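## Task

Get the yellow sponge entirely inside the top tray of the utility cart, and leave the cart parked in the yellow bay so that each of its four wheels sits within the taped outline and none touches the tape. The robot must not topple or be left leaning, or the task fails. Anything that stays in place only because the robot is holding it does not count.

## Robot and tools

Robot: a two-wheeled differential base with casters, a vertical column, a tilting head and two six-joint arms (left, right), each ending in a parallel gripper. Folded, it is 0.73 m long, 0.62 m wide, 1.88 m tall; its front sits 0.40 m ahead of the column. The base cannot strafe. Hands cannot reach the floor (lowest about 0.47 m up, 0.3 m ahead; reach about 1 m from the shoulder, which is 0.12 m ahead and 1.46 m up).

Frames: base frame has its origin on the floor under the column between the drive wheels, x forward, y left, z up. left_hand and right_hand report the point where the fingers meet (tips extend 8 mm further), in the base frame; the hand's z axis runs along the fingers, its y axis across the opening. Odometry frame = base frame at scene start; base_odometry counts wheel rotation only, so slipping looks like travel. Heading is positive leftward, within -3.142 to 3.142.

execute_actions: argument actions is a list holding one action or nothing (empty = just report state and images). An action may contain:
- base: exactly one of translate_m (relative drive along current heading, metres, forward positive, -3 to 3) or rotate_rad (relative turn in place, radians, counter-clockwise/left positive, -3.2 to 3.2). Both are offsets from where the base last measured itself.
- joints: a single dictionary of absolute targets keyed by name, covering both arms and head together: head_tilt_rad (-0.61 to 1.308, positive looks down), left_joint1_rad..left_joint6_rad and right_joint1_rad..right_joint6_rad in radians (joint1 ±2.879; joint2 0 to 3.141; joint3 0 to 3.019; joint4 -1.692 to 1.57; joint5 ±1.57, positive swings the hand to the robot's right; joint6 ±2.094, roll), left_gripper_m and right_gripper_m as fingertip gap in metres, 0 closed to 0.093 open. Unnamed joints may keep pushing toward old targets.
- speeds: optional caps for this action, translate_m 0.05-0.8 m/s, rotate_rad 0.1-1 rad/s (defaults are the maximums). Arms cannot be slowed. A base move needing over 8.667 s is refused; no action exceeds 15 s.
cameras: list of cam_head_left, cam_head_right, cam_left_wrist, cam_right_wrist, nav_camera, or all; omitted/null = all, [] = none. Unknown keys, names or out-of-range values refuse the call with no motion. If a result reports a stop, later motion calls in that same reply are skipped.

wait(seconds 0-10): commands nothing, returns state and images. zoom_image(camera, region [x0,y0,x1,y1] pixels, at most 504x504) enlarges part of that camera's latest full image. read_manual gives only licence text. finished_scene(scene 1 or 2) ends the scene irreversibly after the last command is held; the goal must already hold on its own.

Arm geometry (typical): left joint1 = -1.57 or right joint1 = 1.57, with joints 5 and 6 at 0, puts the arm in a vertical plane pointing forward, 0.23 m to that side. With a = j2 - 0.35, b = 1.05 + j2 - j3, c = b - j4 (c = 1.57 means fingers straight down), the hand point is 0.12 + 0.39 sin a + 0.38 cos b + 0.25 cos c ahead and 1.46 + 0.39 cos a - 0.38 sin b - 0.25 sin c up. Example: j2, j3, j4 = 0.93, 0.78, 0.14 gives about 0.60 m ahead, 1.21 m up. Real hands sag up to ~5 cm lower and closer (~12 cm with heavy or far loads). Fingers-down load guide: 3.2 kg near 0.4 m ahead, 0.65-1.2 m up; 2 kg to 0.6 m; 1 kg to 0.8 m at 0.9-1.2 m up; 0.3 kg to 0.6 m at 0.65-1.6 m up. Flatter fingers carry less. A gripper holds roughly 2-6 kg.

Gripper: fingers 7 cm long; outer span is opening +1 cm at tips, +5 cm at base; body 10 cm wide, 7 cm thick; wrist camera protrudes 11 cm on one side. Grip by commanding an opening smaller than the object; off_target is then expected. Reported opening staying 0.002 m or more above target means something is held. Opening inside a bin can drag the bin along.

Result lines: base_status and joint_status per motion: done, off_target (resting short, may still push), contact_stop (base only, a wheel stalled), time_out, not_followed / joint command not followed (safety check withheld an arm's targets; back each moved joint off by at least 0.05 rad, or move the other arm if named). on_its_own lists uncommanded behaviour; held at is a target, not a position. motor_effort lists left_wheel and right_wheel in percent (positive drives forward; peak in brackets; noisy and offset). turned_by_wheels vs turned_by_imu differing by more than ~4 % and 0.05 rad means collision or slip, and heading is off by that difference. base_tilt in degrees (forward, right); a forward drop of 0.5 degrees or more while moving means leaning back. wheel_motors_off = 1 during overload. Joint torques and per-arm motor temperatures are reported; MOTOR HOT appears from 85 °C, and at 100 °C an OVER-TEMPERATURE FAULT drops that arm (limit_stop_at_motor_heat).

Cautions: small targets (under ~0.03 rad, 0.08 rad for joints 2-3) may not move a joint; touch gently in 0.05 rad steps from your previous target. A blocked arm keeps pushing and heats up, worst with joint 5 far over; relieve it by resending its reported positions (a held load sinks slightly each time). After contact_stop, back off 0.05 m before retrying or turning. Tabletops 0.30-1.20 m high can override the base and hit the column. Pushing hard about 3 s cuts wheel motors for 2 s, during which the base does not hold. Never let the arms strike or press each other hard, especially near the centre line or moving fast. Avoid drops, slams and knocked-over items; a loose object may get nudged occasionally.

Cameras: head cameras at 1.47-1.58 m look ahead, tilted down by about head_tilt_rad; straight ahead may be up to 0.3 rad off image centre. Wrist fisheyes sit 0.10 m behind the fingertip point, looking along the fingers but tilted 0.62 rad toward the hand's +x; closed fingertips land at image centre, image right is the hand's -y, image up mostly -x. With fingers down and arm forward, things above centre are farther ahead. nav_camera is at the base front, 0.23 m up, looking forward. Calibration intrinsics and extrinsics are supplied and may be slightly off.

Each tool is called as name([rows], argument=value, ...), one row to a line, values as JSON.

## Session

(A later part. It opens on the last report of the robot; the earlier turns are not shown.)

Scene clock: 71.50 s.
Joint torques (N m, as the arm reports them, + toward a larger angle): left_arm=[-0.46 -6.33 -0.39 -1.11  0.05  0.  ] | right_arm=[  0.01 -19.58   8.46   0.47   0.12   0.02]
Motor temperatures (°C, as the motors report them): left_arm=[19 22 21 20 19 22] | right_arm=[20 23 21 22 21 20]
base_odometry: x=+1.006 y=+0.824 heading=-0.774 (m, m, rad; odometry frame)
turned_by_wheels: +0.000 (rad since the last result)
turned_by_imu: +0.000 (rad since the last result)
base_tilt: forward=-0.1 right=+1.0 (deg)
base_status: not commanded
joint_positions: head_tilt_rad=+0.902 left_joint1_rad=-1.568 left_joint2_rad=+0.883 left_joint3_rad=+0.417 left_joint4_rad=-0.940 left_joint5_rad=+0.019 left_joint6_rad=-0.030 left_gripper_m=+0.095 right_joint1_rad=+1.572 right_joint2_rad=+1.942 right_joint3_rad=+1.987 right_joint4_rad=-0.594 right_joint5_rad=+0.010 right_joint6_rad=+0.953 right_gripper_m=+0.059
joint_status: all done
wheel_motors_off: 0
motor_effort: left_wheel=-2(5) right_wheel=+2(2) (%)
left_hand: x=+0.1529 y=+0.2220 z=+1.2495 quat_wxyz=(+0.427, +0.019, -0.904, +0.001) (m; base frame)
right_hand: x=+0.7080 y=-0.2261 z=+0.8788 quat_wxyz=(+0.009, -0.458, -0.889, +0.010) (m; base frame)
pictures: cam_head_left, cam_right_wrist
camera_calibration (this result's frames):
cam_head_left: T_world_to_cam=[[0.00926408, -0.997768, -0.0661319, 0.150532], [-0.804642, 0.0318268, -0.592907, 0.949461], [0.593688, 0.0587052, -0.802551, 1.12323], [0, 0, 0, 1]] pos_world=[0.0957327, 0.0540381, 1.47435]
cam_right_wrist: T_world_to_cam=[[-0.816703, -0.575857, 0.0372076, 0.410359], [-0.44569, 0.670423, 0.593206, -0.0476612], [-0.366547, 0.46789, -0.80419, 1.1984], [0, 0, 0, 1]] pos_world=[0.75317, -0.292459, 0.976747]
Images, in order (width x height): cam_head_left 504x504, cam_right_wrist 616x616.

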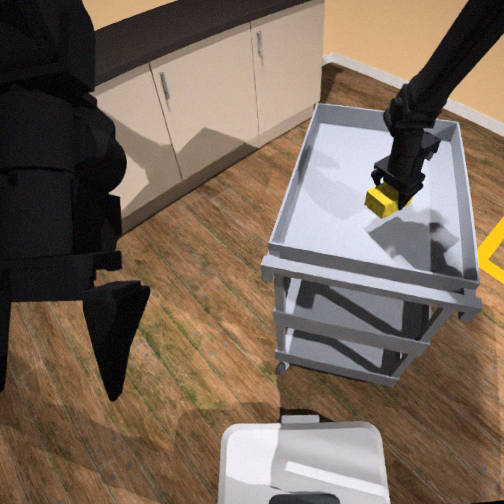

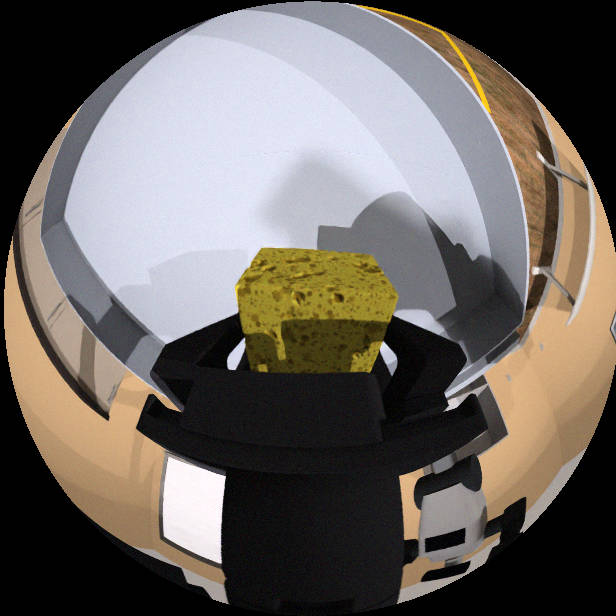

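execute_actions([
  {"joints":{"right_joint2_rad":2.02,"right_joint3_rad":2.11}},
], cameras=["cam_head_left"])

execute_actions([
  {"joints":{"right_joint2_rad":2.08,"right_joint3_rad":2.17}},
], cameras=["cam_head_left"])

Scene clock: 74.73 s.
Joint torques (N m, as the arm reports them, + toward a larger angle): left_arm=[-0.16 -5.75 -0.62 -1.19  0.07  0.  ] | right_arm=[  0.07 -18.46   8.25   0.48   0.12   0.01]
Motor temperatures (°C, as the motors report them): left_arm=[19 22 21 20 19 22] | right_arm=[20 23 21 22 21 20]
base_odometry: x=+1.006 y=+0.824 heading=-0.774 (m, m, rad; odometry frame)
turned_by_wheels: +0.000 (rad since the last result)
turned_by_imu: +0.001 (rad since the last result)
base_tilt: forward=+0.0 right=+1.0 (deg)
base_status: not commanded
joint_positions: head_tilt_rad=+0.902 left_joint1_rad=-1.568 left_joint2_rad=+0.883 left_joint3_rad=+0.417 left_joint4_rad=-0.940 left_joint5_rad=+0.019 left_joint6_rad=-0.030 left_gripper_m=+0.095 right_joint1_rad=+1.572 right_joint2_rad=+2.011 right_joint3_rad=+2.083 right_joint4_rad=-0.594 right_joint5_rad=+0.010 right_joint6_rad=+0.953 right_gripper_m=+0.059
joint_status: all done
wheel_motors_off: 0
motor_effort: left_wheel=-1(4) right_wheel=+2(2) (%)
left_hand: x=+0.1529 y=+0.2220 z=+1.2495 quat_wxyz=(+0.427, +0.019, -0.904, +0.001) (m; base frame)
right_hand: x=+0.7215 y=-0.2261 z=+0.8578 quat_wxyz=(-0.003, -0.458, -0.889, +0.003) (m; base frame)
pictures: cam_head_left
camera_calibration (this result's frames):
cam_head_left: T_world_to_cam=[[0.00926408, -0.997768, -0.0661319, 0.150532], [-0.804642, 0.0318268, -0.592907, 0.949461], [0.593688, 0.0587052, -0.802551, 1.12323], [0, 0, 0, 1]] pos_world=[0.0957327, 0.0540381, 1.47435]
Images, in order (width x height): cam_head_left 504x504.

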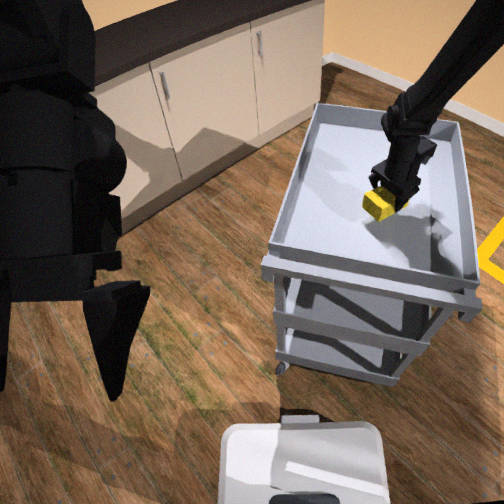

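Scene clock: 75.50 s.
Joint torques (N m, as the arm reports them, + toward a larger angle): left_arm=[-0.14 -6.2  -0.59 -1.17  0.08 -0.03] | right_arm=[ -0.02 -17.9    8.34   0.53   0.12   0.  ]
Motor temperatures (°C, as the motors report them): left_arm=[19 22 21 20 19 22] | right_arm=[20 23 21 22 21 20]
base_odometry: x=+1.006 y=+0.824 heading=-0.774 (m, m, rad; odometry frame)
turned_by_wheels: +0.000 (rad since the last result)
turned_by_imu: +0.000 (rad since the last result)
base_tilt: forward=-0.2 right=+0.9 (deg)
base_status: not commanded
joint_positions: head_tilt_rad=+0.902 left_joint1_rad=-1.568 left_joint2_rad=+0.883 left_joint3_rad=+0.417 left_joint4_rad=-0.940 left_joint5_rad=+0.019 left_joint6_rad=-0.030 left_gripper_m=+0.095 right_joint1_rad=+1.572 right_joint2_rad=+2.075 right_joint3_rad=+2.141 right_joint4_rad=-0.594 right_joint5_rad=+0.010 right_joint6_rad=+0.953 right_gripper_m=+0.059
joint_status: all done
wheel_motors_off: 0
motor_effort: left_wheel=-4(2) right_wheel=+2(2) (%)
left_hand: x=+0.1529 y=+0.2220 z=+1.2495 quat_wxyz=(+0.427, +0.019, -0.904, +0.001) (m; base frame)
right_hand: x=+0.7152 y=-0.2261 z=+0.8323 quat_wxyz=(+0.000, -0.458, -0.889, +0.005) (m; base frame)
pictures: cam_head_left
camera_calibration (this result's frames):
cam_head_left: T_world_to_cam=[[0.00926408, -0.997768, -0.0661319, 0.150532], [-0.804642, 0.0318268, -0.592907, 0.949461], [0.593688, 0.0587052, -0.802551, 1.12323], [0, 0, 0, 1]] pos_world=[0.0957327, 0.0540381, 1.47435]
Images, in order (width x height): cam_head_left 504x504.

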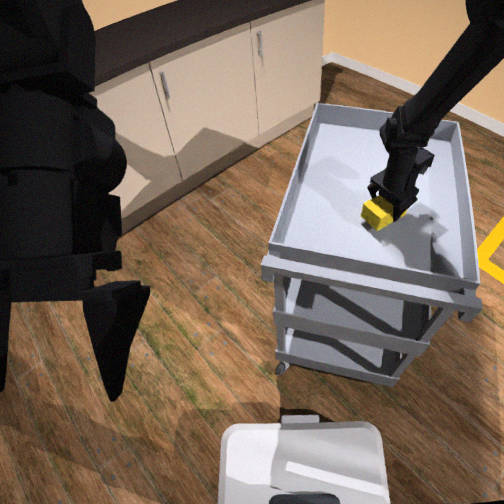

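execute_actions([
  {"joints":{"right_gripper_m":0.093}},
], cameras=[])

execute_actions([
  {"joints":{"right_joint2_rad":1.6,"right_joint3_rad":1.7}},
], cameras=[])

execute_actions([
  {"base":{"translate_m":-0.09},"joints":{"right_joint3_rad":1.25,"right_joint4_rad":-0.17,"right_joint6_rad":1.8}},
], cameras=["cam_head_left","cam_right_wrist"])

Scene clock: 80.83 s.
Joint torques (N m, as the arm reports them, + toward a larger angle): left_arm=[-0.42 -6.09 -0.5  -1.16  0.08 -0.02] | right_arm=[ -0.06 -18.29   8.33   0.52   0.12   0.  ]
Motor temperatures (°C, as the motors report them): left_arm=[19 22 21 20 19 22] | right_arm=[20 23 22 22 21 20]
base_odometry: x=+1.006 y=+0.824 heading=-0.774 (m, m, rad; odometry frame)
turned_by_wheels: +0.000 (rad since the last result)
turned_by_imu: +0.001 (rad since the last result)
base_tilt: forward=+0.0 right=+0.8 (deg)
base_status: not commanded
joint_positions: head_tilt_rad=+0.902 left_joint1_rad=-1.568 left_joint2_rad=+0.883 left_joint3_rad=+0.417 left_joint4_rad=-0.940 left_joint5_rad=+0.019 left_joint6_rad=-0.030 left_gripper_m=+0.095 right_joint1_rad=+1.572 right_joint2_rad=+2.075 right_joint3_rad=+2.141 right_joint4_rad=-0.594 right_joint5_rad=+0.010 right_joint6_rad=+0.953 right_gripper_m=+0.093
joint_status: all done
wheel_motors_off: 0
motor_effort: left_wheel=-4(3) right_wheel=+2(2) (%)
left_hand: x=+0.1529 y=+0.2220 z=+1.2495 quat_wxyz=(+0.427, +0.019, -0.904, +0.001) (m; base frame)
right_hand: x=+0.7152 y=-0.2261 z=+0.8323 quat_wxyz=(+0.000, -0.458, -0.889, +0.005) (m; base frame)
pictures: none
No camera images: the call's "cameras" was empty. Leave "cameras" out to get every camera's image.

Scene clock: 82.37 s.
Joint torques (N m, as the arm reports them, + toward a larger angle): left_arm=[-0.7  -6.11 -0.58 -1.17  0.08  0.  ] | right_arm=[  0.03 -18.8    5.66   0.54   0.12   0.  ]
Motor temperatures (°C, as the motors report them): left_arm=[19 22 21 20 19 22] | right_arm=[20 23 22 22 21 20]
base_odometry: x=+1.006 y=+0.824 heading=-0.774 (m, m, rad; odometry frame)
turned_by_wheels: +0.000 (rad since the last result)
turned_by_imu: +0.001 (rad since the last result)
base_tilt: forward=+0.0 right=+0.9 (deg)
base_status: not commanded
joint_positions: head_tilt_rad=+0.902 left_joint1_rad=-1.568 left_joint2_rad=+0.883 left_joint3_rad=+0.417 left_joint4_rad=-0.940 left_joint5_rad=+0.019 left_joint6_rad=-0.030 left_gripper_m=+0.095 right_joint1_rad=+1.572 right_joint2_rad=+1.599 right_joint3_rad=+1.705 right_joint4_rad=-0.593 right_joint5_rad=+0.010 right_joint6_rad=+0.953 right_gripper_m=+0.093
joint_status: all done
wheel_motors_off: 0
motor_effort: left_wheel=-3(3) right_wheel=+2(2) (%)
left_hand: x=+0.1529 y=+0.2220 z=+1.2495 quat_wxyz=(+0.427, +0.019, -0.904, +0.001) (m; base frame)
right_hand: x=+0.7236 y=-0.2263 z=+1.0222 quat_wxyz=(-0.019, -0.458, -0.889, -0.005) (m; base frame)
pictures: none
No camera images: the call's "cameras" was empty. Leave "cameras" out to get every camera's image.

Scene clock: 83.70 s.
Joint torques (N m, as the arm reports them, + toward a larger angle): left_arm=[-0.36 -6.14 -0.24 -1.1   0.08 -0.01] | right_arm=[ -0.09 -14.86   2.64   0.69   0.14   0.1 ]
Motor temperatures (°C, as the motors report them): left_arm=[19 22 21 20 19 22] | right_arm=[20 23 22 22 21 20]
base_odometry: x=+0.942 y=+0.887 heading=-0.773 (m, m, rad; odometry frame)
turned_by_wheels: +0.001 (rad since the last result)
turned_by_imu: +0.002 (rad since the last result)
base_tilt: forward=-0.2 right=+0.9 (deg)
base_status: done
joint_positions: head_tilt_rad=+0.902 left_joint1_rad=-1.568 left_joint2_rad=+0.883 left_joint3_rad=+0.413 left_joint4_rad=-0.940 left_joint5_rad=+0.019 left_joint6_rad=-0.030 left_gripper_m=+0.095 right_joint1_rad=+1.572 right_joint2_rad=+1.612 right_joint3_rad=+1.238 right_joint4_rad=-0.181 right_joint5_rad=+0.010 right_joint6_rad=+1.791 right_gripper_m=+0.093
joint_status: all done
wheel_motors_off: 0
motor_effort: left_wheel=+1(52) right_wheel=-1(61) (%)
left_hand: x=+0.1504 y=+0.2220 z=+1.2503 quat_wxyz=(+0.429, +0.019, -0.903, +0.001) (m; base frame)
right_hand: x=+0.5400 y=-0.2263 z=+0.9483 quat_wxyz=(+0.006, -0.780, -0.626, +0.015) (m; base frame)
pictures: cam_head_left, cam_right_wrist
camera_calibration (this result's frames):
cam_head_left: T_world_to_cam=[[0.0092332, -0.997768, -0.0661362, 0.15054], [-0.804918, 0.0318268, -0.592531, 0.948897], [0.593314, 0.0587052, -0.802828, 1.12368], [0, 0, 0, 1]] pos_world=[0.095702, 0.0540381, 1.47433]
cam_right_wrist: T_world_to_cam=[[-0.974183, 0.222074, 0.0406302, 0.532823], [0.204595, 0.792354, 0.574731, -0.469695], [0.0954394, 0.568206, -0.817333, 0.978448], [0, 0, 0, 1]] pos_world=[0.521782, -0.30212, 1.04802]
Images, in order (width x height): cam_head_left 504x504, cam_right_wrist 616x616.

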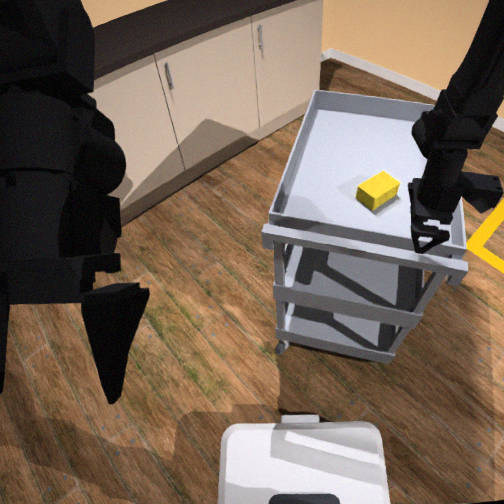

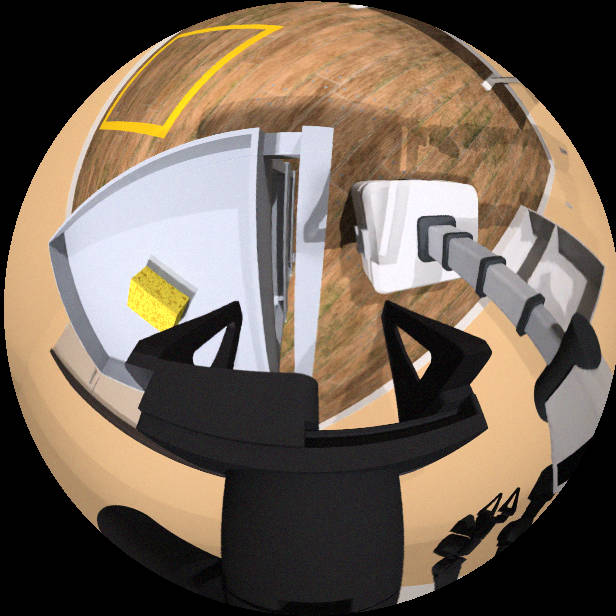

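execute_actions([
  {"base":{"translate_m":0.015},"joints":{"right_joint2_rad":1.77,"right_joint3_rad":1.39,"right_joint4_rad":-0.14,"right_joint6_rad":1.87}},
], cameras=["cam_right_wrist"])

Scene clock: 88.73 s.
Joint torques (N m, as the arm reports them, + toward a larger angle): left_arm=[-0.39 -6.16 -0.49 -1.09  0.08 -0.02] | right_arm=[ -0.41 -15.76   1.66   0.5    0.13   0.1 ]
Motor temperatures (°C, as the motors report them): left_arm=[19 22 21 20 19 22] | right_arm=[20 23 21 22 21 20]
base_odometry: x=+0.953 y=+0.876 heading=-0.775 (m, m, rad; odometry frame)
turned_by_wheels: -0.002 (rad since the last result)
turned_by_imu: -0.001 (rad since the last result)
base_tilt: forward=-0.1 right=+0.9 (deg)
base_status: done
joint_positions: head_tilt_rad=+0.902 left_joint1_rad=-1.568 left_joint2_rad=+0.883 left_joint3_rad=+0.415 left_joint4_rad=-0.940 left_joint5_rad=+0.019 left_joint6_rad=-0.030 left_gripper_m=+0.095 right_joint1_rad=+1.572 right_joint2_rad=+1.773 right_joint3_rad=+1.391 right_joint4_rad=-0.142 right_joint5_rad=+0.010 right_joint6_rad=+1.860 right_gripper_m=+0.093
joint_status: all done
wheel_motors_off: 0
motor_effort: left_wheel=-2(55) right_wheel=+1(77) (%)
left_hand: x=+0.1519 y=+0.2220 z=+1.2499 quat_wxyz=(+0.428, +0.019, -0.904, +0.001) (m; base frame)
right_hand: x=+0.5585 y=-0.2262 z=+0.8873 quat_wxyz=(-0.003, -0.801, -0.598, +0.003) (m; base frame)
pictures: cam_right_wrist
camera_calibration (this result's frames):
cam_right_wrist: T_world_to_cam=[[-0.95722, 0.289204, 0.009571, 0.586529], [0.240716, 0.777505, 0.580983, -0.467525], [0.160581, 0.558433, -0.813859, 0.885086], [0, 0, 0, 1]] pos_world=[0.53185, -0.300384, 0.986346]
Images, in order (width x height): cam_right_wrist 616x616.

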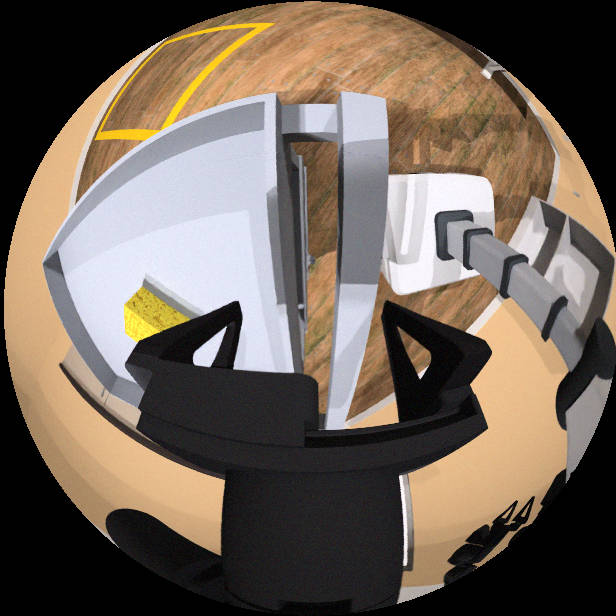

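execute_actions([
  {"base":{"translate_m":-0.012},"joints":{"right_joint6_rad":1.8}},
], cameras=[])

execute_actions([
  {"joints":{"right_joint2_rad":1.83,"right_joint3_rad":1.445}},
], cameras=[])

execute_actions([
  {"joints":{"right_joint2_rad":1.89,"right_joint3_rad":1.51}},
], cameras=["cam_right_wrist","cam_head_left"])

Scene clock: 92.83 s.
Joint torques (N m, as the arm reports them, + toward a larger angle): left_arm=[-0.46 -5.68 -0.28 -1.08  0.08  0.  ] | right_arm=[ -0.06 -15.7    1.8    0.55   0.13  -0.03]
Motor temperatures (°C, as the motors report them): left_arm=[19 22 21 20 19 22] | right_arm=[20 23 21 22 21 20]
base_odometry: x=+0.945 y=+0.885 heading=-0.773 (m, m, rad; odometry frame)
turned_by_wheels: +0.002 (rad since the last result)
turned_by_imu: +0.003 (rad since the last result)
base_tilt: forward=+0.0 right=+0.8 (deg)
base_status: done
joint_positions: head_tilt_rad=+0.902 left_joint1_rad=-1.568 left_joint2_rad=+0.883 left_joint3_rad=+0.412 left_joint4_rad=-0.940 left_joint5_rad=+0.019 left_joint6_rad=-0.030 left_gripper_m=+0.095 right_joint1_rad=+1.572 right_joint2_rad=+1.773 right_joint3_rad=+1.389 right_joint4_rad=-0.142 right_joint5_rad=+0.010 right_joint6_rad=+1.807 right_gripper_m=+0.093
joint_status: all done
wheel_motors_off: 0
motor_effort: left_wheel=-1(36) right_wheel=-1(65) (%)
left_hand: x=+0.1502 y=+0.2220 z=+1.2504 quat_wxyz=(+0.429, +0.019, -0.903, +0.001) (m; base frame)
right_hand: x=+0.5572 y=-0.2262 z=+0.8873 quat_wxyz=(-0.003, -0.785, -0.619, +0.003) (m; base frame)
pictures: none
No camera images: the call's "cameras" was empty. Leave "cameras" out to get every camera's image.

Scene clock: 93.53 s.
Joint torques (N m, as the arm reports them, + toward a larger angle): left_arm=[-0.38 -5.62 -0.33 -1.06  0.06 -0.05] | right_arm=[  0.08 -14.9    1.96   0.42   0.12  -0.05]
Motor temperatures (°C, as the motors report them): left_arm=[19 22 21 20 19 22] | right_arm=[20 23 21 22 21 20]
base_odometry: x=+0.945 y=+0.885 heading=-0.773 (m, m, rad; odometry frame)
turned_by_wheels: +0.000 (rad since the last result)
turned_by_imu: +0.000 (rad since the last result)
base_tilt: forward=-0.1 right=+1.0 (deg)
base_status: not commanded
joint_positions: head_tilt_rad=+0.902 left_joint1_rad=-1.568 left_joint2_rad=+0.883 left_joint3_rad=+0.412 left_joint4_rad=-0.940 left_joint5_rad=+0.019 left_joint6_rad=-0.030 left_gripper_m=+0.095 right_joint1_rad=+1.572 right_joint2_rad=+1.822 right_joint3_rad=+1.441 right_joint4_rad=-0.142 right_joint5_rad=+0.010 right_joint6_rad=+1.807 right_gripper_m=+0.093
joint_status: all done
wheel_motors_off: 0
motor_effort: left_wheel=-1(1) right_wheel=-2(2) (%)
left_hand: x=+0.1502 y=+0.2220 z=+1.2504 quat_wxyz=(+0.429, +0.019, -0.903, +0.001) (m; base frame)
right_hand: x=+0.5609 y=-0.2262 z=+0.8685 quat_wxyz=(-0.003, -0.785, -0.619, +0.003) (m; base frame)
pictures: none
No camera images: the call's "cameras" was empty. Leave "cameras" out to get every camera's image.

Scene clock: 94.23 s.
Joint torques (N m, as the arm reports them, + toward a larger angle): left_arm=[-0.59 -6.   -0.16 -1.2   0.07 -0.04] | right_arm=[ -0.2  -14.92   1.83   0.37   0.12  -0.04]
Motor temperatures (°C, as the motors report them): left_arm=[19 22 21 20 19 22] | right_arm=[20 23 21 22 21 20]
base_odometry: x=+0.945 y=+0.885 heading=-0.773 (m, m, rad; odometry frame)
turned_by_wheels: +0.000 (rad since the last result)
turned_by_imu: +0.000 (rad since the last result)
base_tilt: forward=-0.1 right=+0.9 (deg)
base_status: not commanded
joint_positions: head_tilt_rad=+0.902 left_joint1_rad=-1.568 left_joint2_rad=+0.883 left_joint3_rad=+0.412 left_joint4_rad=-0.940 left_joint5_rad=+0.019 left_joint6_rad=-0.030 left_gripper_m=+0.095 right_joint1_rad=+1.572 right_joint2_rad=+1.885 right_joint3_rad=+1.505 right_joint4_rad=-0.142 right_joint5_rad=+0.010 right_joint6_rad=+1.807 right_gripper_m=+0.093
joint_status: all done
wheel_motors_off: 0
motor_effort: left_wheel=-2(0) right_wheel=-2(3) (%)
left_hand: x=+0.1502 y=+0.2220 z=+1.2504 quat_wxyz=(+0.429, +0.019, -0.903, +0.001) (m; base frame)
right_hand: x=+0.5634 y=-0.2262 z=+0.8444 quat_wxyz=(-0.004, -0.785, -0.619, +0.002) (m; base frame)
pictures: cam_head_left, cam_right_wrist
camera_calibration (this result's frames):
cam_head_left: T_world_to_cam=[[0.00923089, -0.997768, -0.0661365, 0.150541], [-0.804939, 0.0318268, -0.592503, 0.948854], [0.593286, 0.0587052, -0.802849, 1.12371], [0, 0, 0, 1]] pos_world=[0.0956997, 0.0540381, 1.47432]
cam_right_wrist: T_world_to_cam=[[-0.971123, 0.238438, 0.00815409, 0.589215], [0.198626, 0.789096, 0.58127, -0.417759], [0.132163, 0.566105, -0.81367, 0.866968], [0, 0, 0, 1]] pos_world=[0.540597, -0.301634, 0.943452]
Images, in order (width x height): cam_head_left 504x504, cam_right_wrist 616x616.

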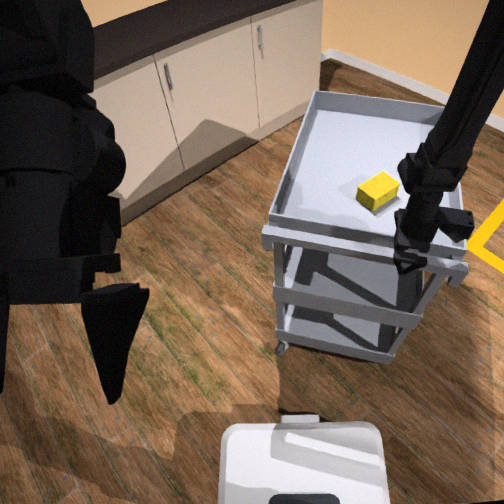

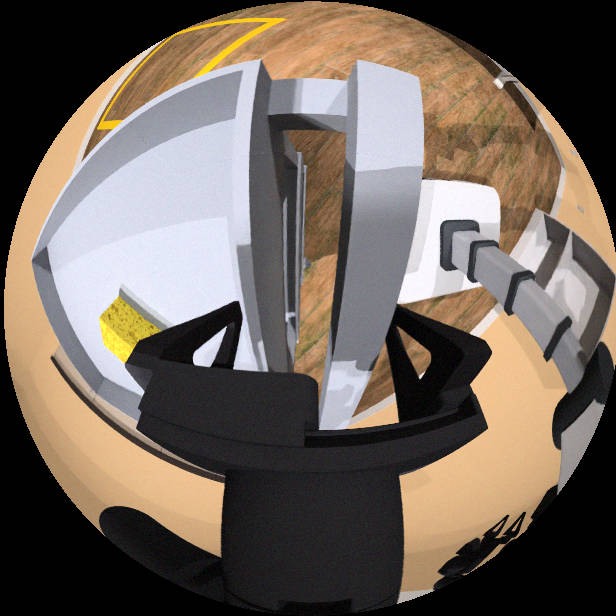

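Straddling. A bit lower, grip, test a turn.

execute_actions([
  {"joints":{"right_joint2_rad":1.94,"right_joint3_rad":1.56}},
], cameras=[])

execute_actions([
  {"joints":{"right_gripper_m":0.04}},
], cameras=[])

execute_actions([
  {"base":{"rotate_rad":-0.3},"speeds":{"rotate_rad":0.12}},
], cameras=["cam_head_left"])

Scene clock: 97.57 s.
Joint torques (N m, as the arm reports them, + toward a larger angle): left_arm=[-0.27 -5.93 -0.31 -1.13  0.07 -0.01] | right_arm=[ -0.14 -14.38   2.22   0.39   0.12  -0.04]
Motor temperatures (°C, as the motors report them): left_arm=[19 22 21 20 19 22] | right_arm=[20 23 21 22 21 20]
base_odometry: x=+0.945 y=+0.885 heading=-0.773 (m, m, rad; odometry frame)
turned_by_wheels: +0.000 (rad since the last result)
turned_by_imu: +0.001 (rad since the last result)
base_tilt: forward=+0.0 right=+0.8 (deg)
base_status: not commanded
joint_positions: head_tilt_rad=+0.902 left_joint1_rad=-1.568 left_joint2_rad=+0.883 left_joint3_rad=+0.412 left_joint4_rad=-0.940 left_joint5_rad=+0.019 left_joint6_rad=-0.030 left_gripper_m=+0.095 right_joint1_rad=+1.572 right_joint2_rad=+1.933 right_joint3_rad=+1.554 right_joint4_rad=-0.142 right_joint5_rad=+0.010 right_joint6_rad=+1.807 right_gripper_m=+0.093
joint_status: all done
wheel_motors_off: 0
motor_effort: left_wheel=+0(2) right_wheel=-2(2) (%)
left_hand: x=+0.1502 y=+0.2220 z=+1.2504 quat_wxyz=(+0.429, +0.019, -0.903, +0.001) (m; base frame)
right_hand: x=+0.5645 y=-0.2262 z=+0.8263 quat_wxyz=(-0.004, -0.785, -0.619, +0.001) (m; base frame)
pictures: none
No camera images: the call's "cameras" was empty. Leave "cameras" out to get every camera's image.

Scene clock: 98.17 s.
Joint torques (N m, as the arm reports them, + toward a larger angle): left_arm=[-0.09 -6.34 -0.13 -1.12  0.07 -0.02] | right_arm=[ -0.29 -14.74   2.34   0.54   0.19  -0.08]
Motor temperatures (°C, as the motors report them): left_arm=[19 22 21 20 19 22] | right_arm=[20 23 21 22 21 20]
base_odometry: x=+0.945 y=+0.885 heading=-0.773 (m, m, rad; odometry frame)
turned_by_wheels: +0.000 (rad since the last result)
turned_by_imu: +0.000 (rad since the last result)
base_tilt: forward=+0.0 right=+1.0 (deg)
base_status: not commanded
joint_positions: head_tilt_rad=+0.902 left_joint1_rad=-1.568 left_joint2_rad=+0.883 left_joint3_rad=+0.412 left_joint4_rad=-0.940 left_joint5_rad=+0.019 left_joint6_rad=-0.030 left_gripper_m=+0.095 right_joint1_rad=+1.572 right_joint2_rad=+1.934 right_joint3_rad=+1.552 right_joint4_rad=-0.143 right_joint5_rad=+0.007 right_joint6_rad=+1.813 right_gripper_m=+0.065
joint_status: right_gripper_m off_target (ended at +0.065, target +0.040)
wheel_motors_off: 0
motor_effort: left_wheel=-2(0) right_wheel=-2(2) (%)
left_hand: x=+0.1502 y=+0.2220 z=+1.2504 quat_wxyz=(+0.429, +0.019, -0.903, +0.001) (m; base frame)
right_hand: x=+0.5623 y=-0.2258 z=+0.8257 quat_wxyz=(-0.002, -0.787, -0.617, +0.002) (m; base frame)
pictures: none
No camera images: the call's "cameras" was empty. Leave "cameras" out to get every camera's image.

Scene clock: 101.63 s.
Joint torques (N m, as the arm reports them, + toward a larger angle): left_arm=[-0.52 -5.99 -0.28 -1.22  0.06 -0.03] | right_arm=[ -3.99 -14.96   1.88   0.2    0.96   1.96]
Motor temperatures (°C, as the motors report them): left_arm=[19 22 21 20 19 22] | right_arm=[20 23 21 22 21 21]
base_odometry: x=+0.945 y=+0.885 heading=-1.071 (m, m, rad; odometry frame)
turned_by_wheels: -0.298 (rad since the last result)
turned_by_imu: -0.292 (rad since the last result)
base_tilt: forward=+0.0 right=+0.9 (deg)
base_status: done
joint_positions: head_tilt_rad=+0.902 left_joint1_rad=-1.568 left_joint2_rad=+0.883 left_joint3_rad=+0.412 left_joint4_rad=-0.940 left_joint5_rad=+0.019 left_joint6_rad=-0.030 left_gripper_m=+0.095 right_joint1_rad=+1.638 right_joint2_rad=+1.940 right_joint3_rad=+1.558 right_joint4_rad=-0.132 right_joint5_rad=-0.016 right_joint6_rad=+1.556 right_gripper_m=+0.064
joint_status: not commanded
wheel_motors_off: 0
motor_effort: left_wheel=+7(33) right_wheel=-6(59) (%)
left_hand: x=+0.1502 y=+0.2220 z=+1.2504 quat_wxyz=(+0.429, +0.019, -0.903, +0.001) (m; base frame)
right_hand: x=+0.5640 y=-0.1700 z=+0.8252 quat_wxyz=(+0.022, -0.689, -0.724, -0.030) (m; base frame)
pictures: cam_head_left
camera_calibration (this result's frames):
cam_head_left: T_world_to_cam=[[0.0092309, -0.997768, -0.0661365, 0.150541], [-0.804939, 0.0318268, -0.592503, 0.948854], [0.593286, 0.0587052, -0.802849, 1.12371], [0, 0, 0, 1]] pos_world=[0.0956997, 0.0540381, 1.47432]
Images, in order (width x height): cam_head_left 504x504.

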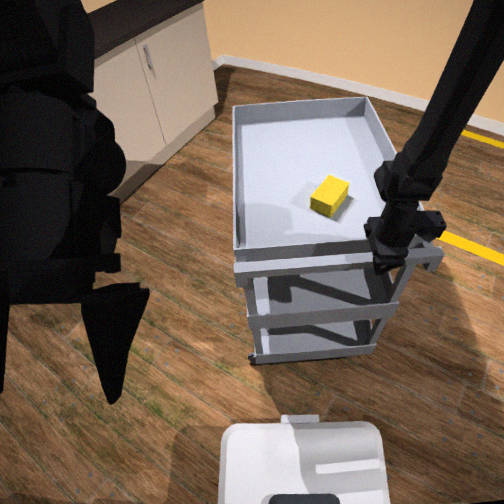

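execute_actions([
  {"joints":{"right_gripper_m":0.093,"right_joint1_rad":1.64,"right_joint6_rad":1.55}},
], cameras=[])

execute_actions([
  {"joints":{"right_joint2_rad":1.77,"right_joint3_rad":1.39}},
], cameras=[])

execute_actions([
  {"joints":{"right_joint6_rad":-1.6,"right_joint1_rad":1.7}},
], cameras=["cam_right_wrist"])

Scene clock: 112.67 s.
Joint torques (N m, as the arm reports them, + toward a larger angle): left_arm=[-0.26 -6.49 -0.3  -1.12  0.08 -0.03] | right_arm=[  1.19 -14.93   1.91   0.19   0.32   0.06]
Motor temperatures (°C, as the motors report them): left_arm=[19 22 21 20 19 22] | right_arm=[20 23 21 22 21 24]
base_odometry: x=+0.945 y=+0.885 heading=-1.071 (m, m, rad; odometry frame)
turned_by_wheels: +0.000 (rad since the last result)
turned_by_imu: +0.001 (rad since the last result)
base_tilt: forward=+0.1 right=+0.8 (deg)
base_status: not commanded
joint_positions: head_tilt_rad=+0.902 left_joint1_rad=-1.568 left_joint2_rad=+0.883 left_joint3_rad=+0.412 left_joint4_rad=-0.940 left_joint5_rad=+0.019 left_joint6_rad=-0.030 left_gripper_m=+0.095 right_joint1_rad=+1.639 right_joint2_rad=+1.940 right_joint3_rad=+1.558 right_joint4_rad=-0.132 right_joint5_rad=+0.003 right_joint6_rad=+1.544 right_gripper_m=+0.093
joint_status: all done
wheel_motors_off: 0
motor_effort: left_wheel=+5(7) right_wheel=-8(8) (%)
left_hand: x=+0.1502 y=+0.2220 z=+1.2504 quat_wxyz=(+0.429, +0.019, -0.903, +0.001) (m; base frame)
right_hand: x=+0.5640 y=-0.1720 z=+0.8250 quat_wxyz=(+0.016, -0.685, -0.728, -0.024) (m; base frame)
pictures: none
No camera images: the call's "cameras" was empty. Leave "cameras" out to get every camera's image.

Scene clock: 113.70 s.
Joint torques (N m, as the arm reports them, + toward a larger angle): left_arm=[-0.54 -5.92 -0.3  -1.05  0.06 -0.02] | right_arm=[  1.43 -14.65   1.58   0.2    0.32   0.06]
Motor temperatures (°C, as the motors report them): left_arm=[19 22 21 20 19 22] | right_arm=[20 23 21 22 21 24]
base_odometry: x=+0.945 y=+0.885 heading=-1.071 (m, m, rad; odometry frame)
turned_by_wheels: +0.000 (rad since the last result)
turned_by_imu: +0.000 (rad since the last result)
base_tilt: forward=-0.1 right=+0.9 (deg)
base_status: not commanded
joint_positions: head_tilt_rad=+0.902 left_joint1_rad=-1.568 left_joint2_rad=+0.883 left_joint3_rad=+0.412 left_joint4_rad=-0.940 left_joint5_rad=+0.019 left_joint6_rad=-0.030 left_gripper_m=+0.095 right_joint1_rad=+1.639 right_joint2_rad=+1.756 right_joint3_rad=+1.395 right_joint4_rad=-0.132 right_joint5_rad=+0.003 right_joint6_rad=+1.545 right_gripper_m=+0.093
joint_status: all done
wheel_motors_off: 0
motor_effort: left_wheel=+9(8) right_wheel=-8(8) (%)
left_hand: x=+0.1502 y=+0.2220 z=+1.2504 quat_wxyz=(+0.429, +0.019, -0.903, +0.001) (m; base frame)
right_hand: x=+0.5715 y=-0.1759 z=+0.8963 quat_wxyz=(+0.009, -0.686, -0.727, -0.031) (m; base frame)
pictures: none
No camera images: the call's "cameras" was empty. Leave "cameras" out to get every camera's image.

Scene clock: 116.03 s.
Joint torques (N m, as the arm reports them, + toward a larger angle): left_arm=[-0.31 -6.14 -0.32 -1.06  0.09 -0.03] | right_arm=[  2.21 -14.16   1.49   0.27   0.06  -0.05]
Motor temperatures (°C, as the motors report them): left_arm=[19 22 21 20 19 22] | right_arm=[20 23 21 22 21 23]
base_odometry: x=+0.945 y=+0.885 heading=-1.071 (m, m, rad; odometry frame)
turned_by_wheels: +0.000 (rad since the last result)
turned_by_imu: +0.001 (rad since the last result)
base_tilt: forward=+0.1 right=+0.9 (deg)
base_status: not commanded
joint_positions: head_tilt_rad=+0.902 left_joint1_rad=-1.568 left_joint2_rad=+0.883 left_joint3_rad=+0.412 left_joint4_rad=-0.940 left_joint5_rad=+0.019 left_joint6_rad=-0.030 left_gripper_m=+0.095 right_joint1_rad=+1.701 right_joint2_rad=+1.756 right_joint3_rad=+1.395 right_joint4_rad=-0.132 right_joint5_rad=+0.004 right_joint6_rad=-1.590 right_gripper_m=+0.093
joint_status: all done
wheel_motors_off: 0
motor_effort: left_wheel=+6(7) right_wheel=-8(8) (%)
left_hand: x=+0.1502 y=+0.2220 z=+1.2504 quat_wxyz=(+0.429, +0.019, -0.903, +0.001) (m; base frame)
right_hand: x=+0.5693 y=-0.1309 z=+0.9002 quat_wxyz=(-0.049, +0.735, -0.676, -0.028) (m; base frame)
pictures: cam_right_wrist
camera_calibration (this result's frames):
cam_right_wrist: T_world_to_cam=[[0.996095, 0.0752361, 0.046196, -0.603781], [0.0424844, -0.867159, 0.496216, -0.577886], [0.0773926, -0.492315, -0.866969, 0.798229], [0, 0, 0, 1]] pos_world=[0.564198, -0.0627126, 1.00669]
Images, in order (width x height): cam_right_wrist 616x616.

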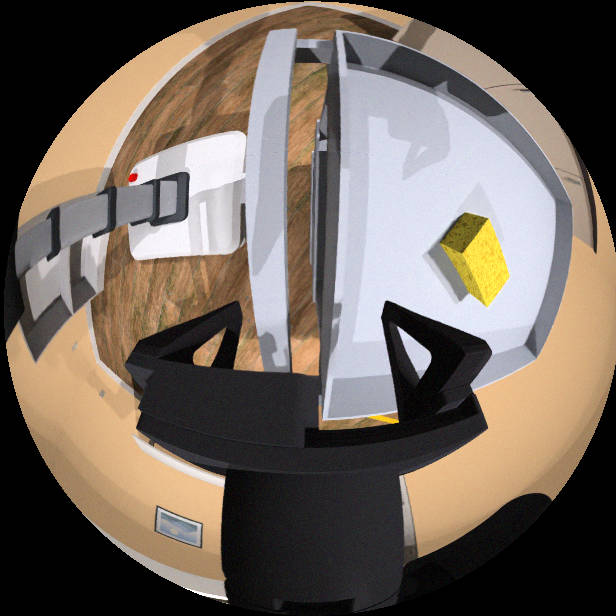

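execute_actions([
  {"base":{"translate_m":-0.014},"joints":{"right_joint2_rad":1.83,"right_joint3_rad":1.445}},
], cameras=[])

execute_actions([
  {"joints":{"right_joint2_rad":1.89,"right_joint3_rad":1.51}},
], cameras=[])

execute_actions([
  {"joints":{"right_joint2_rad":1.96,"right_joint3_rad":1.58}},
], cameras=[])

execute_actions([
  {"joints":{"right_gripper_m":0.04}},
], cameras=[])

execute_actions([
  {"base":{"rotate_rad":0.2},"speeds":{"rotate_rad":0.12},"joints":{"right_joint6_rad":-1.3}},
], cameras=["cam_head_left"])

Scene clock: 126.30 s.
Joint torques (N m, as the arm reports them, + toward a larger angle): left_arm=[-0.27 -5.87 -0.38 -1.04  0.09 -0.01] | right_arm=[  2.22 -14.52   1.95   0.16   0.06  -0.06]
Motor temperatures (°C, as the motors report them): left_arm=[19 22 21 20 19 22] | right_arm=[20 23 21 22 21 22]
base_odometry: x=+0.938 y=+0.896 heading=-1.071 (m, m, rad; odometry frame)
turned_by_wheels: +0.000 (rad since the last result)
turned_by_imu: +0.001 (rad since the last result)
base_tilt: forward=+0.0 right=+0.9 (deg)
base_status: done
joint_positions: head_tilt_rad=+0.902 left_joint1_rad=-1.568 left_joint2_rad=+0.883 left_joint3_rad=+0.413 left_joint4_rad=-0.940 left_joint5_rad=+0.019 left_joint6_rad=-0.030 left_gripper_m=+0.095 right_joint1_rad=+1.701 right_joint2_rad=+1.826 right_joint3_rad=+1.442 right_joint4_rad=-0.131 right_joint5_rad=+0.004 right_joint6_rad=-1.591 right_gripper_m=+0.093
joint_status: all done
wheel_motors_off: 0
motor_effort: left_wheel=-4(52) right_wheel=-4(62) (%)
left_hand: x=+0.1506 y=+0.2220 z=+1.2502 quat_wxyz=(+0.429, +0.019, -0.903, +0.001) (m; base frame)
right_hand: x=+0.5592 y=-0.1284 z=+0.8726 quat_wxyz=(-0.042, +0.735, -0.675, -0.035) (m; base frame)
pictures: none
No camera images: the call's "cameras" was empty. Leave "cameras" out to get every camera's image.

Scene clock: 127.00 s.
Joint torques (N m, as the arm reports them, + toward a larger angle): left_arm=[-0.11 -6.01 -0.16 -1.22  0.08  0.  ] | right_arm=[  2.41 -14.92   2.16   0.12   0.08  -0.05]
Motor temperatures (°C, as the motors report them): left_arm=[19 22 21 20 19 22] | right_arm=[20 23 21 22 21 22]
base_odometry: x=+0.938 y=+0.896 heading=-1.071 (m, m, rad; odometry frame)
turned_by_wheels: +0.000 (rad since the last result)
turned_by_imu: +0.000 (rad since the last result)
base_tilt: forward=+0.0 right=+0.9 (deg)
base_status: not commanded
joint_positions: head_tilt_rad=+0.902 left_joint1_rad=-1.568 left_joint2_rad=+0.883 left_joint3_rad=+0.413 left_joint4_rad=-0.940 left_joint5_rad=+0.019 left_joint6_rad=-0.030 left_gripper_m=+0.095 right_joint1_rad=+1.701 right_joint2_rad=+1.885 right_joint3_rad=+1.505 right_joint4_rad=-0.132 right_joint5_rad=+0.004 right_joint6_rad=-1.591 right_gripper_m=+0.093
joint_status: all done
wheel_motors_off: 0
motor_effort: left_wheel=-4(5) right_wheel=-5(5) (%)
left_hand: x=+0.1506 y=+0.2220 z=+1.2502 quat_wxyz=(+0.429, +0.019, -0.903, +0.001) (m; base frame)
right_hand: x=+0.5631 y=-0.1256 z=+0.8503 quat_wxyz=(-0.043, +0.735, -0.676, -0.034) (m; base frame)
pictures: none
No camera images: the call's "cameras" was empty. Leave "cameras" out to get every camera's image.

Scene clock: 127.73 s.
Joint torques (N m, as the arm reports them, + toward a larger angle): left_arm=[-0.25 -5.97 -0.32 -1.17  0.08 -0.01] | right_arm=[  2.53 -14.75   2.05   0.14   0.05  -0.04]
Motor temperatures (°C, as the motors report them): left_arm=[19 22 21 20 19 22] | right_arm=[20 23 21 22 21 22]
base_odometry: x=+0.938 y=+0.896 heading=-1.071 (m, m, rad; odometry frame)
turned_by_wheels: +0.000 (rad since the last result)
turned_by_imu: +0.000 (rad since the last result)
base_tilt: forward=-0.1 right=+1.1 (deg)
base_status: not commanded
joint_positions: head_tilt_rad=+0.902 left_joint1_rad=-1.568 left_joint2_rad=+0.883 left_joint3_rad=+0.413 left_joint4_rad=-0.940 left_joint5_rad=+0.019 left_joint6_rad=-0.030 left_gripper_m=+0.095 right_joint1_rad=+1.701 right_joint2_rad=+1.957 right_joint3_rad=+1.577 right_joint4_rad=-0.132 right_joint5_rad=+0.004 right_joint6_rad=-1.591 right_gripper_m=+0.093
joint_status: all done
wheel_motors_off: 0
motor_effort: left_wheel=-1(4) right_wheel=-5(6) (%)
left_hand: x=+0.1506 y=+0.2220 z=+1.2502 quat_wxyz=(+0.429, +0.019, -0.903, +0.001) (m; base frame)
right_hand: x=+0.5623 y=-0.1225 z=+0.8227 quat_wxyz=(-0.043, +0.735, -0.676, -0.034) (m; base frame)
pictures: none
No camera images: the call's "cameras" was empty. Leave "cameras" out to get every camera's image.

Scene clock: 128.33 s.
Joint torques (N m, as the arm reports them, + toward a larger angle): left_arm=[-0.56 -6.06 -0.32 -1.    0.07 -0.01] | right_arm=[  2.44 -14.9    0.71   0.12   0.05  -0.07]
Motor temperatures (°C, as the motors report them): left_arm=[19 22 21 20 19 22] | right_arm=[20 23 21 22 21 22]
base_odometry: x=+0.938 y=+0.896 heading=-1.071 (m, m, rad; odometry frame)
turned_by_wheels: +0.000 (rad since the last result)
turned_by_imu: +0.000 (rad since the last result)
base_tilt: forward=+0.0 right=+0.9 (deg)
base_status: not commanded
joint_positions: head_tilt_rad=+0.902 left_joint1_rad=-1.568 left_joint2_rad=+0.883 left_joint3_rad=+0.413 left_joint4_rad=-0.940 left_joint5_rad=+0.019 left_joint6_rad=-0.030 left_gripper_m=+0.095 right_joint1_rad=+1.701 right_joint2_rad=+1.957 right_joint3_rad=+1.593 right_joint4_rad=-0.128 right_joint5_rad=+0.004 right_joint6_rad=-1.588 right_gripper_m=+0.064
joint_status: right_gripper_m off_target (ended at +0.064, target +0.040)
wheel_motors_off: 0
motor_effort: left_wheel=-2(3) right_wheel=-7(7) (%)
left_hand: x=+0.1506 y=+0.2220 z=+1.2502 quat_wxyz=(+0.429, +0.019, -0.903, +0.001) (m; base frame)
right_hand: x=+0.5735 y=-0.1219 z=+0.8238 quat_wxyz=(-0.050, +0.734, -0.677, -0.027) (m; base frame)
pictures: none
No camera images: the call's "cameras" was empty. Leave "cameras" out to get every camera's image.

Scene clock: 130.57 s.
Joint torques (N m, as the arm reports them, + toward a larger angle): left_arm=[-0.63 -5.95 -0.34 -1.06  0.09 -0.02] | right_arm=[  4.01 -14.65   1.34  -0.65  -0.15  -0.36]
Motor temperatures (°C, as the motors report them): left_arm=[19 22 21 20 19 22] | right_arm=[20 24 20 22 21 22]
base_odometry: x=+0.938 y=+0.896 heading=-0.874 (m, m, rad; odometry frame)
turned_by_wheels: +0.197 (rad since the last result)
turned_by_imu: +0.195 (rad since the last result)
base_tilt: forward=+0.1 right=+0.9 (deg)
base_status: done
joint_positions: head_tilt_rad=+0.902 left_joint1_rad=-1.568 left_joint2_rad=+0.883 left_joint3_rad=+0.413 left_joint4_rad=-0.940 left_joint5_rad=+0.019 left_joint6_rad=-0.030 left_gripper_m=+0.095 right_joint1_rad=+1.677 right_joint2_rad=+1.951 right_joint3_rad=+1.586 right_joint4_rad=-0.102 right_joint5_rad=+0.011 right_joint6_rad=-1.251 right_gripper_m=+0.064
joint_status: right_joint6_rad off_target (ended at -1.251, target -1.300)
wheel_motors_off: 0
motor_effort: left_wheel=+1(61) right_wheel=+1(40) (%)
left_hand: x=+0.1506 y=+0.2220 z=+1.2502 quat_wxyz=(+0.429, +0.019, -0.903, +0.001) (m; base frame)
right_hand: x=+0.5806 y=-0.1424 z=+0.8240 quat_wxyz=(-0.047, +0.605, -0.795, -0.017) (m; base frame)
pictures: cam_head_left
camera_calibration (this result's frames):
cam_head_left: T_world_to_cam=[[0.00922779, -0.997768, -0.066137, 0.150542], [-0.804967, 0.0318268, -0.592466, 0.948797], [0.593248, 0.0587052, -0.802876, 1.12375], [0, 0, 0, 1]] pos_world=[0.0956966, 0.0540381, 1.47432]
Images, in order (width x height): cam_head_left 504x504.

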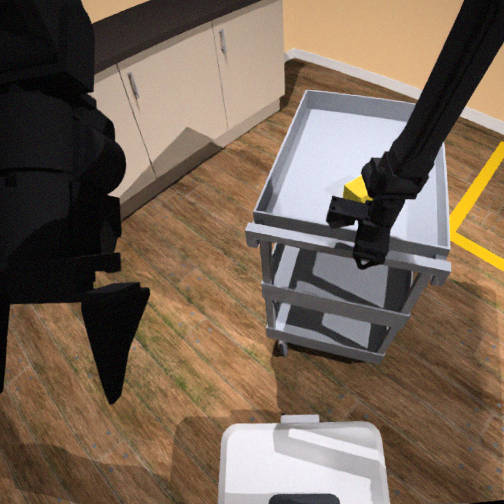

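Works; continue.

execute_actions([
  {"base":{"rotate_rad":0.2},"speeds":{"rotate_rad":0.15},"joints":{"right_joint6_rad":-0.95}},
], cameras=[])

execute_actions([
  {"base":{"rotate_rad":0.2},"speeds":{"rotate_rad":0.15},"joints":{"right_joint6_rad":-0.6}},
], cameras=[])

execute_actions([
  {"base":{"translate_m":0.2},"speeds":{"translate_m":0.1},"joints":{"right_joint6_rad":-0.3}},
], cameras=["cam_head_left","cam_right_wrist"])

Scene clock: 136.27 s.
Joint torques (N m, as the arm reports them, + toward a larger angle): left_arm=[-0.74 -6.13 -0.33 -1.15  0.07 -0.04] | right_arm=[  4.81 -15.04   0.72  -0.99  -0.88  -0.63]
Motor temperatures (°C, as the motors report them): left_arm=[19 22 21 20 19 22] | right_arm=[20 24 20 22 21 22]
base_odometry: x=+0.938 y=+0.897 heading=-0.676 (m, m, rad; odometry frame)
turned_by_wheels: +0.198 (rad since the last result)
turned_by_imu: +0.193 (rad since the last result)
base_tilt: forward=-0.1 right=+0.9 (deg)
base_status: done
joint_positions: head_tilt_rad=+0.902 left_joint1_rad=-1.568 left_joint2_rad=+0.883 left_joint3_rad=+0.413 left_joint4_rad=-0.940 left_joint5_rad=+0.019 left_joint6_rad=-0.030 left_gripper_m=+0.095 right_joint1_rad=+1.666 right_joint2_rad=+1.951 right_joint3_rad=+1.596 right_joint4_rad=-0.090 right_joint5_rad=+0.033 right_joint6_rad=-0.868 right_gripper_m=+0.064
joint_status: right_joint6_rad off_target (ended at -0.868, target -0.950)
wheel_motors_off: 0
motor_effort: left_wheel=+1(74) right_wheel=+1(57) (%)
left_hand: x=+0.1508 y=+0.2220 z=+1.2502 quat_wxyz=(+0.429, +0.019, -0.903, +0.001) (m; base frame)
right_hand: x=+0.5899 y=-0.1547 z=+0.8239 quat_wxyz=(-0.046, +0.440, -0.897, -0.007) (m; base frame)
pictures: none
No camera images: the call's "cameras" was empty. Leave "cameras" out to get every camera's image.

Scene clock: 138.30 s.
Joint torques (N m, as the arm reports them, + toward a larger angle): left_arm=[-0.36 -6.17 -0.28 -1.02  0.08 -0.05] | right_arm=[  6.49 -14.54   0.15  -0.96  -1.3   -0.59]
Motor temperatures (°C, as the motors report them): left_arm=[19 22 21 20 19 22] | right_arm=[20 24 20 22 21 22]
base_odometry: x=+0.937 y=+0.897 heading=-0.478 (m, m, rad; odometry frame)
turned_by_wheels: +0.198 (rad since the last result)
turned_by_imu: +0.197 (rad since the last result)
base_tilt: forward=+0.0 right=+0.9 (deg)
base_status: done
joint_positions: head_tilt_rad=+0.902 left_joint1_rad=-1.568 left_joint2_rad=+0.883 left_joint3_rad=+0.413 left_joint4_rad=-0.940 left_joint5_rad=+0.019 left_joint6_rad=-0.030 left_gripper_m=+0.095 right_joint1_rad=+1.640 right_joint2_rad=+1.950 right_joint3_rad=+1.604 right_joint4_rad=-0.090 right_joint5_rad=+0.047 right_joint6_rad=-0.521 right_gripper_m=+0.064
joint_status: right_joint6_rad off_target (ended at -0.521, target -0.600)
wheel_motors_off: 0
motor_effort: left_wheel=+0(30) right_wheel=+3(68) (%)
left_hand: x=+0.1508 y=+0.2220 z=+1.2502 quat_wxyz=(+0.429, +0.019, -0.903, +0.001) (m; base frame)
right_hand: x=+0.5965 y=-0.1777 z=+0.8239 quat_wxyz=(-0.044, +0.272, -0.961, +0.004) (m; base frame)
pictures: none
No camera images: the call's "cameras" was empty. Leave "cameras" out to get every camera's image.

Scene clock: 141.10 s.
Joint torques (N m, as the arm reports them, + toward a larger angle): left_arm=[-0.53 -6.32 -0.43 -1.04  0.06 -0.01] | right_arm=[  3.13 -14.73   1.44  -0.43  -3.04  -0.96]
Motor temperatures (°C, as the motors report them): left_arm=[19 22 21 20 19 22] | right_arm=[20 24 20 22 23 22]
base_odometry: x=+1.115 y=+0.805 heading=-0.476 (m, m, rad; odometry frame)
turned_by_wheels: +0.001 (rad since the last result)
turned_by_imu: +0.003 (rad since the last result)
base_tilt: forward=+0.0 right=+0.9 (deg)
base_status: done
joint_positions: head_tilt_rad=+0.902 left_joint1_rad=-1.568 left_joint2_rad=+0.883 left_joint3_rad=+0.415 left_joint4_rad=-0.940 left_joint5_rad=+0.019 left_joint6_rad=-0.030 left_gripper_m=+0.095 right_joint1_rad=+1.691 right_joint2_rad=+1.953 right_joint3_rad=+1.586 right_joint4_rad=-0.111 right_joint5_rad=+0.097 right_joint6_rad=-0.175 right_gripper_m=+0.064
joint_status: right_joint6_rad off_target (ended at -0.175, target -0.300)
wheel_motors_off: 0
motor_effort: left_wheel=+3(55) right_wheel=-1(66) (%)
left_hand: x=+0.1517 y=+0.2220 z=+1.2499 quat_wxyz=(+0.428, +0.019, -0.904, +0.001) (m; base frame)
right_hand: x=+0.5778 y=-0.1462 z=+0.8236 quat_wxyz=(-0.025, +0.115, -0.993, -0.002) (m; base frame)
pictures: cam_head_left, cam_right_wrist
camera_calibration (this result's frames):
cam_head_left: T_world_to_cam=[[0.00922778, -0.997768, -0.066137, 0.150542], [-0.804967, 0.0318268, -0.592465, 0.948797], [0.593248, 0.0587052, -0.802877, 1.12375], [0, 0, 0, 1]] pos_world=[0.0956966, 0.0540381, 1.47432]
cam_right_wrist: T_world_to_cam=[[0.223103, -0.974707, 0.0130813, -0.287187], [-0.817834, -0.17986, 0.546624, 0.00247016], [-0.530446, -0.132652, -0.837276, 1.103], [0, 0, 0, 1]] pos_world=[0.651172, -0.133165, 0.925919]
Images, in order (width x height): cam_head_left 504x504, cam_right_wrist 616x616.

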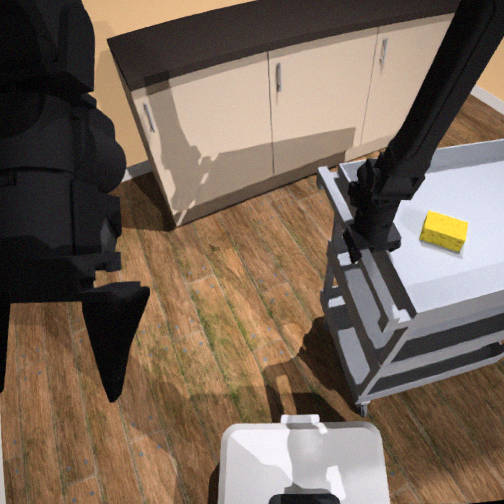

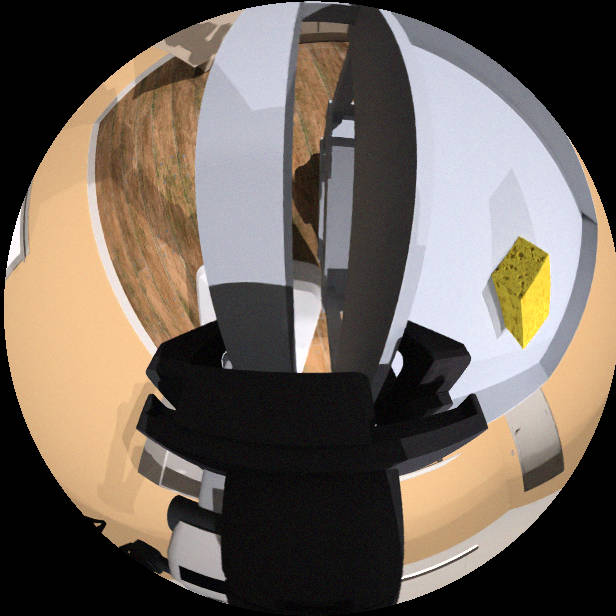

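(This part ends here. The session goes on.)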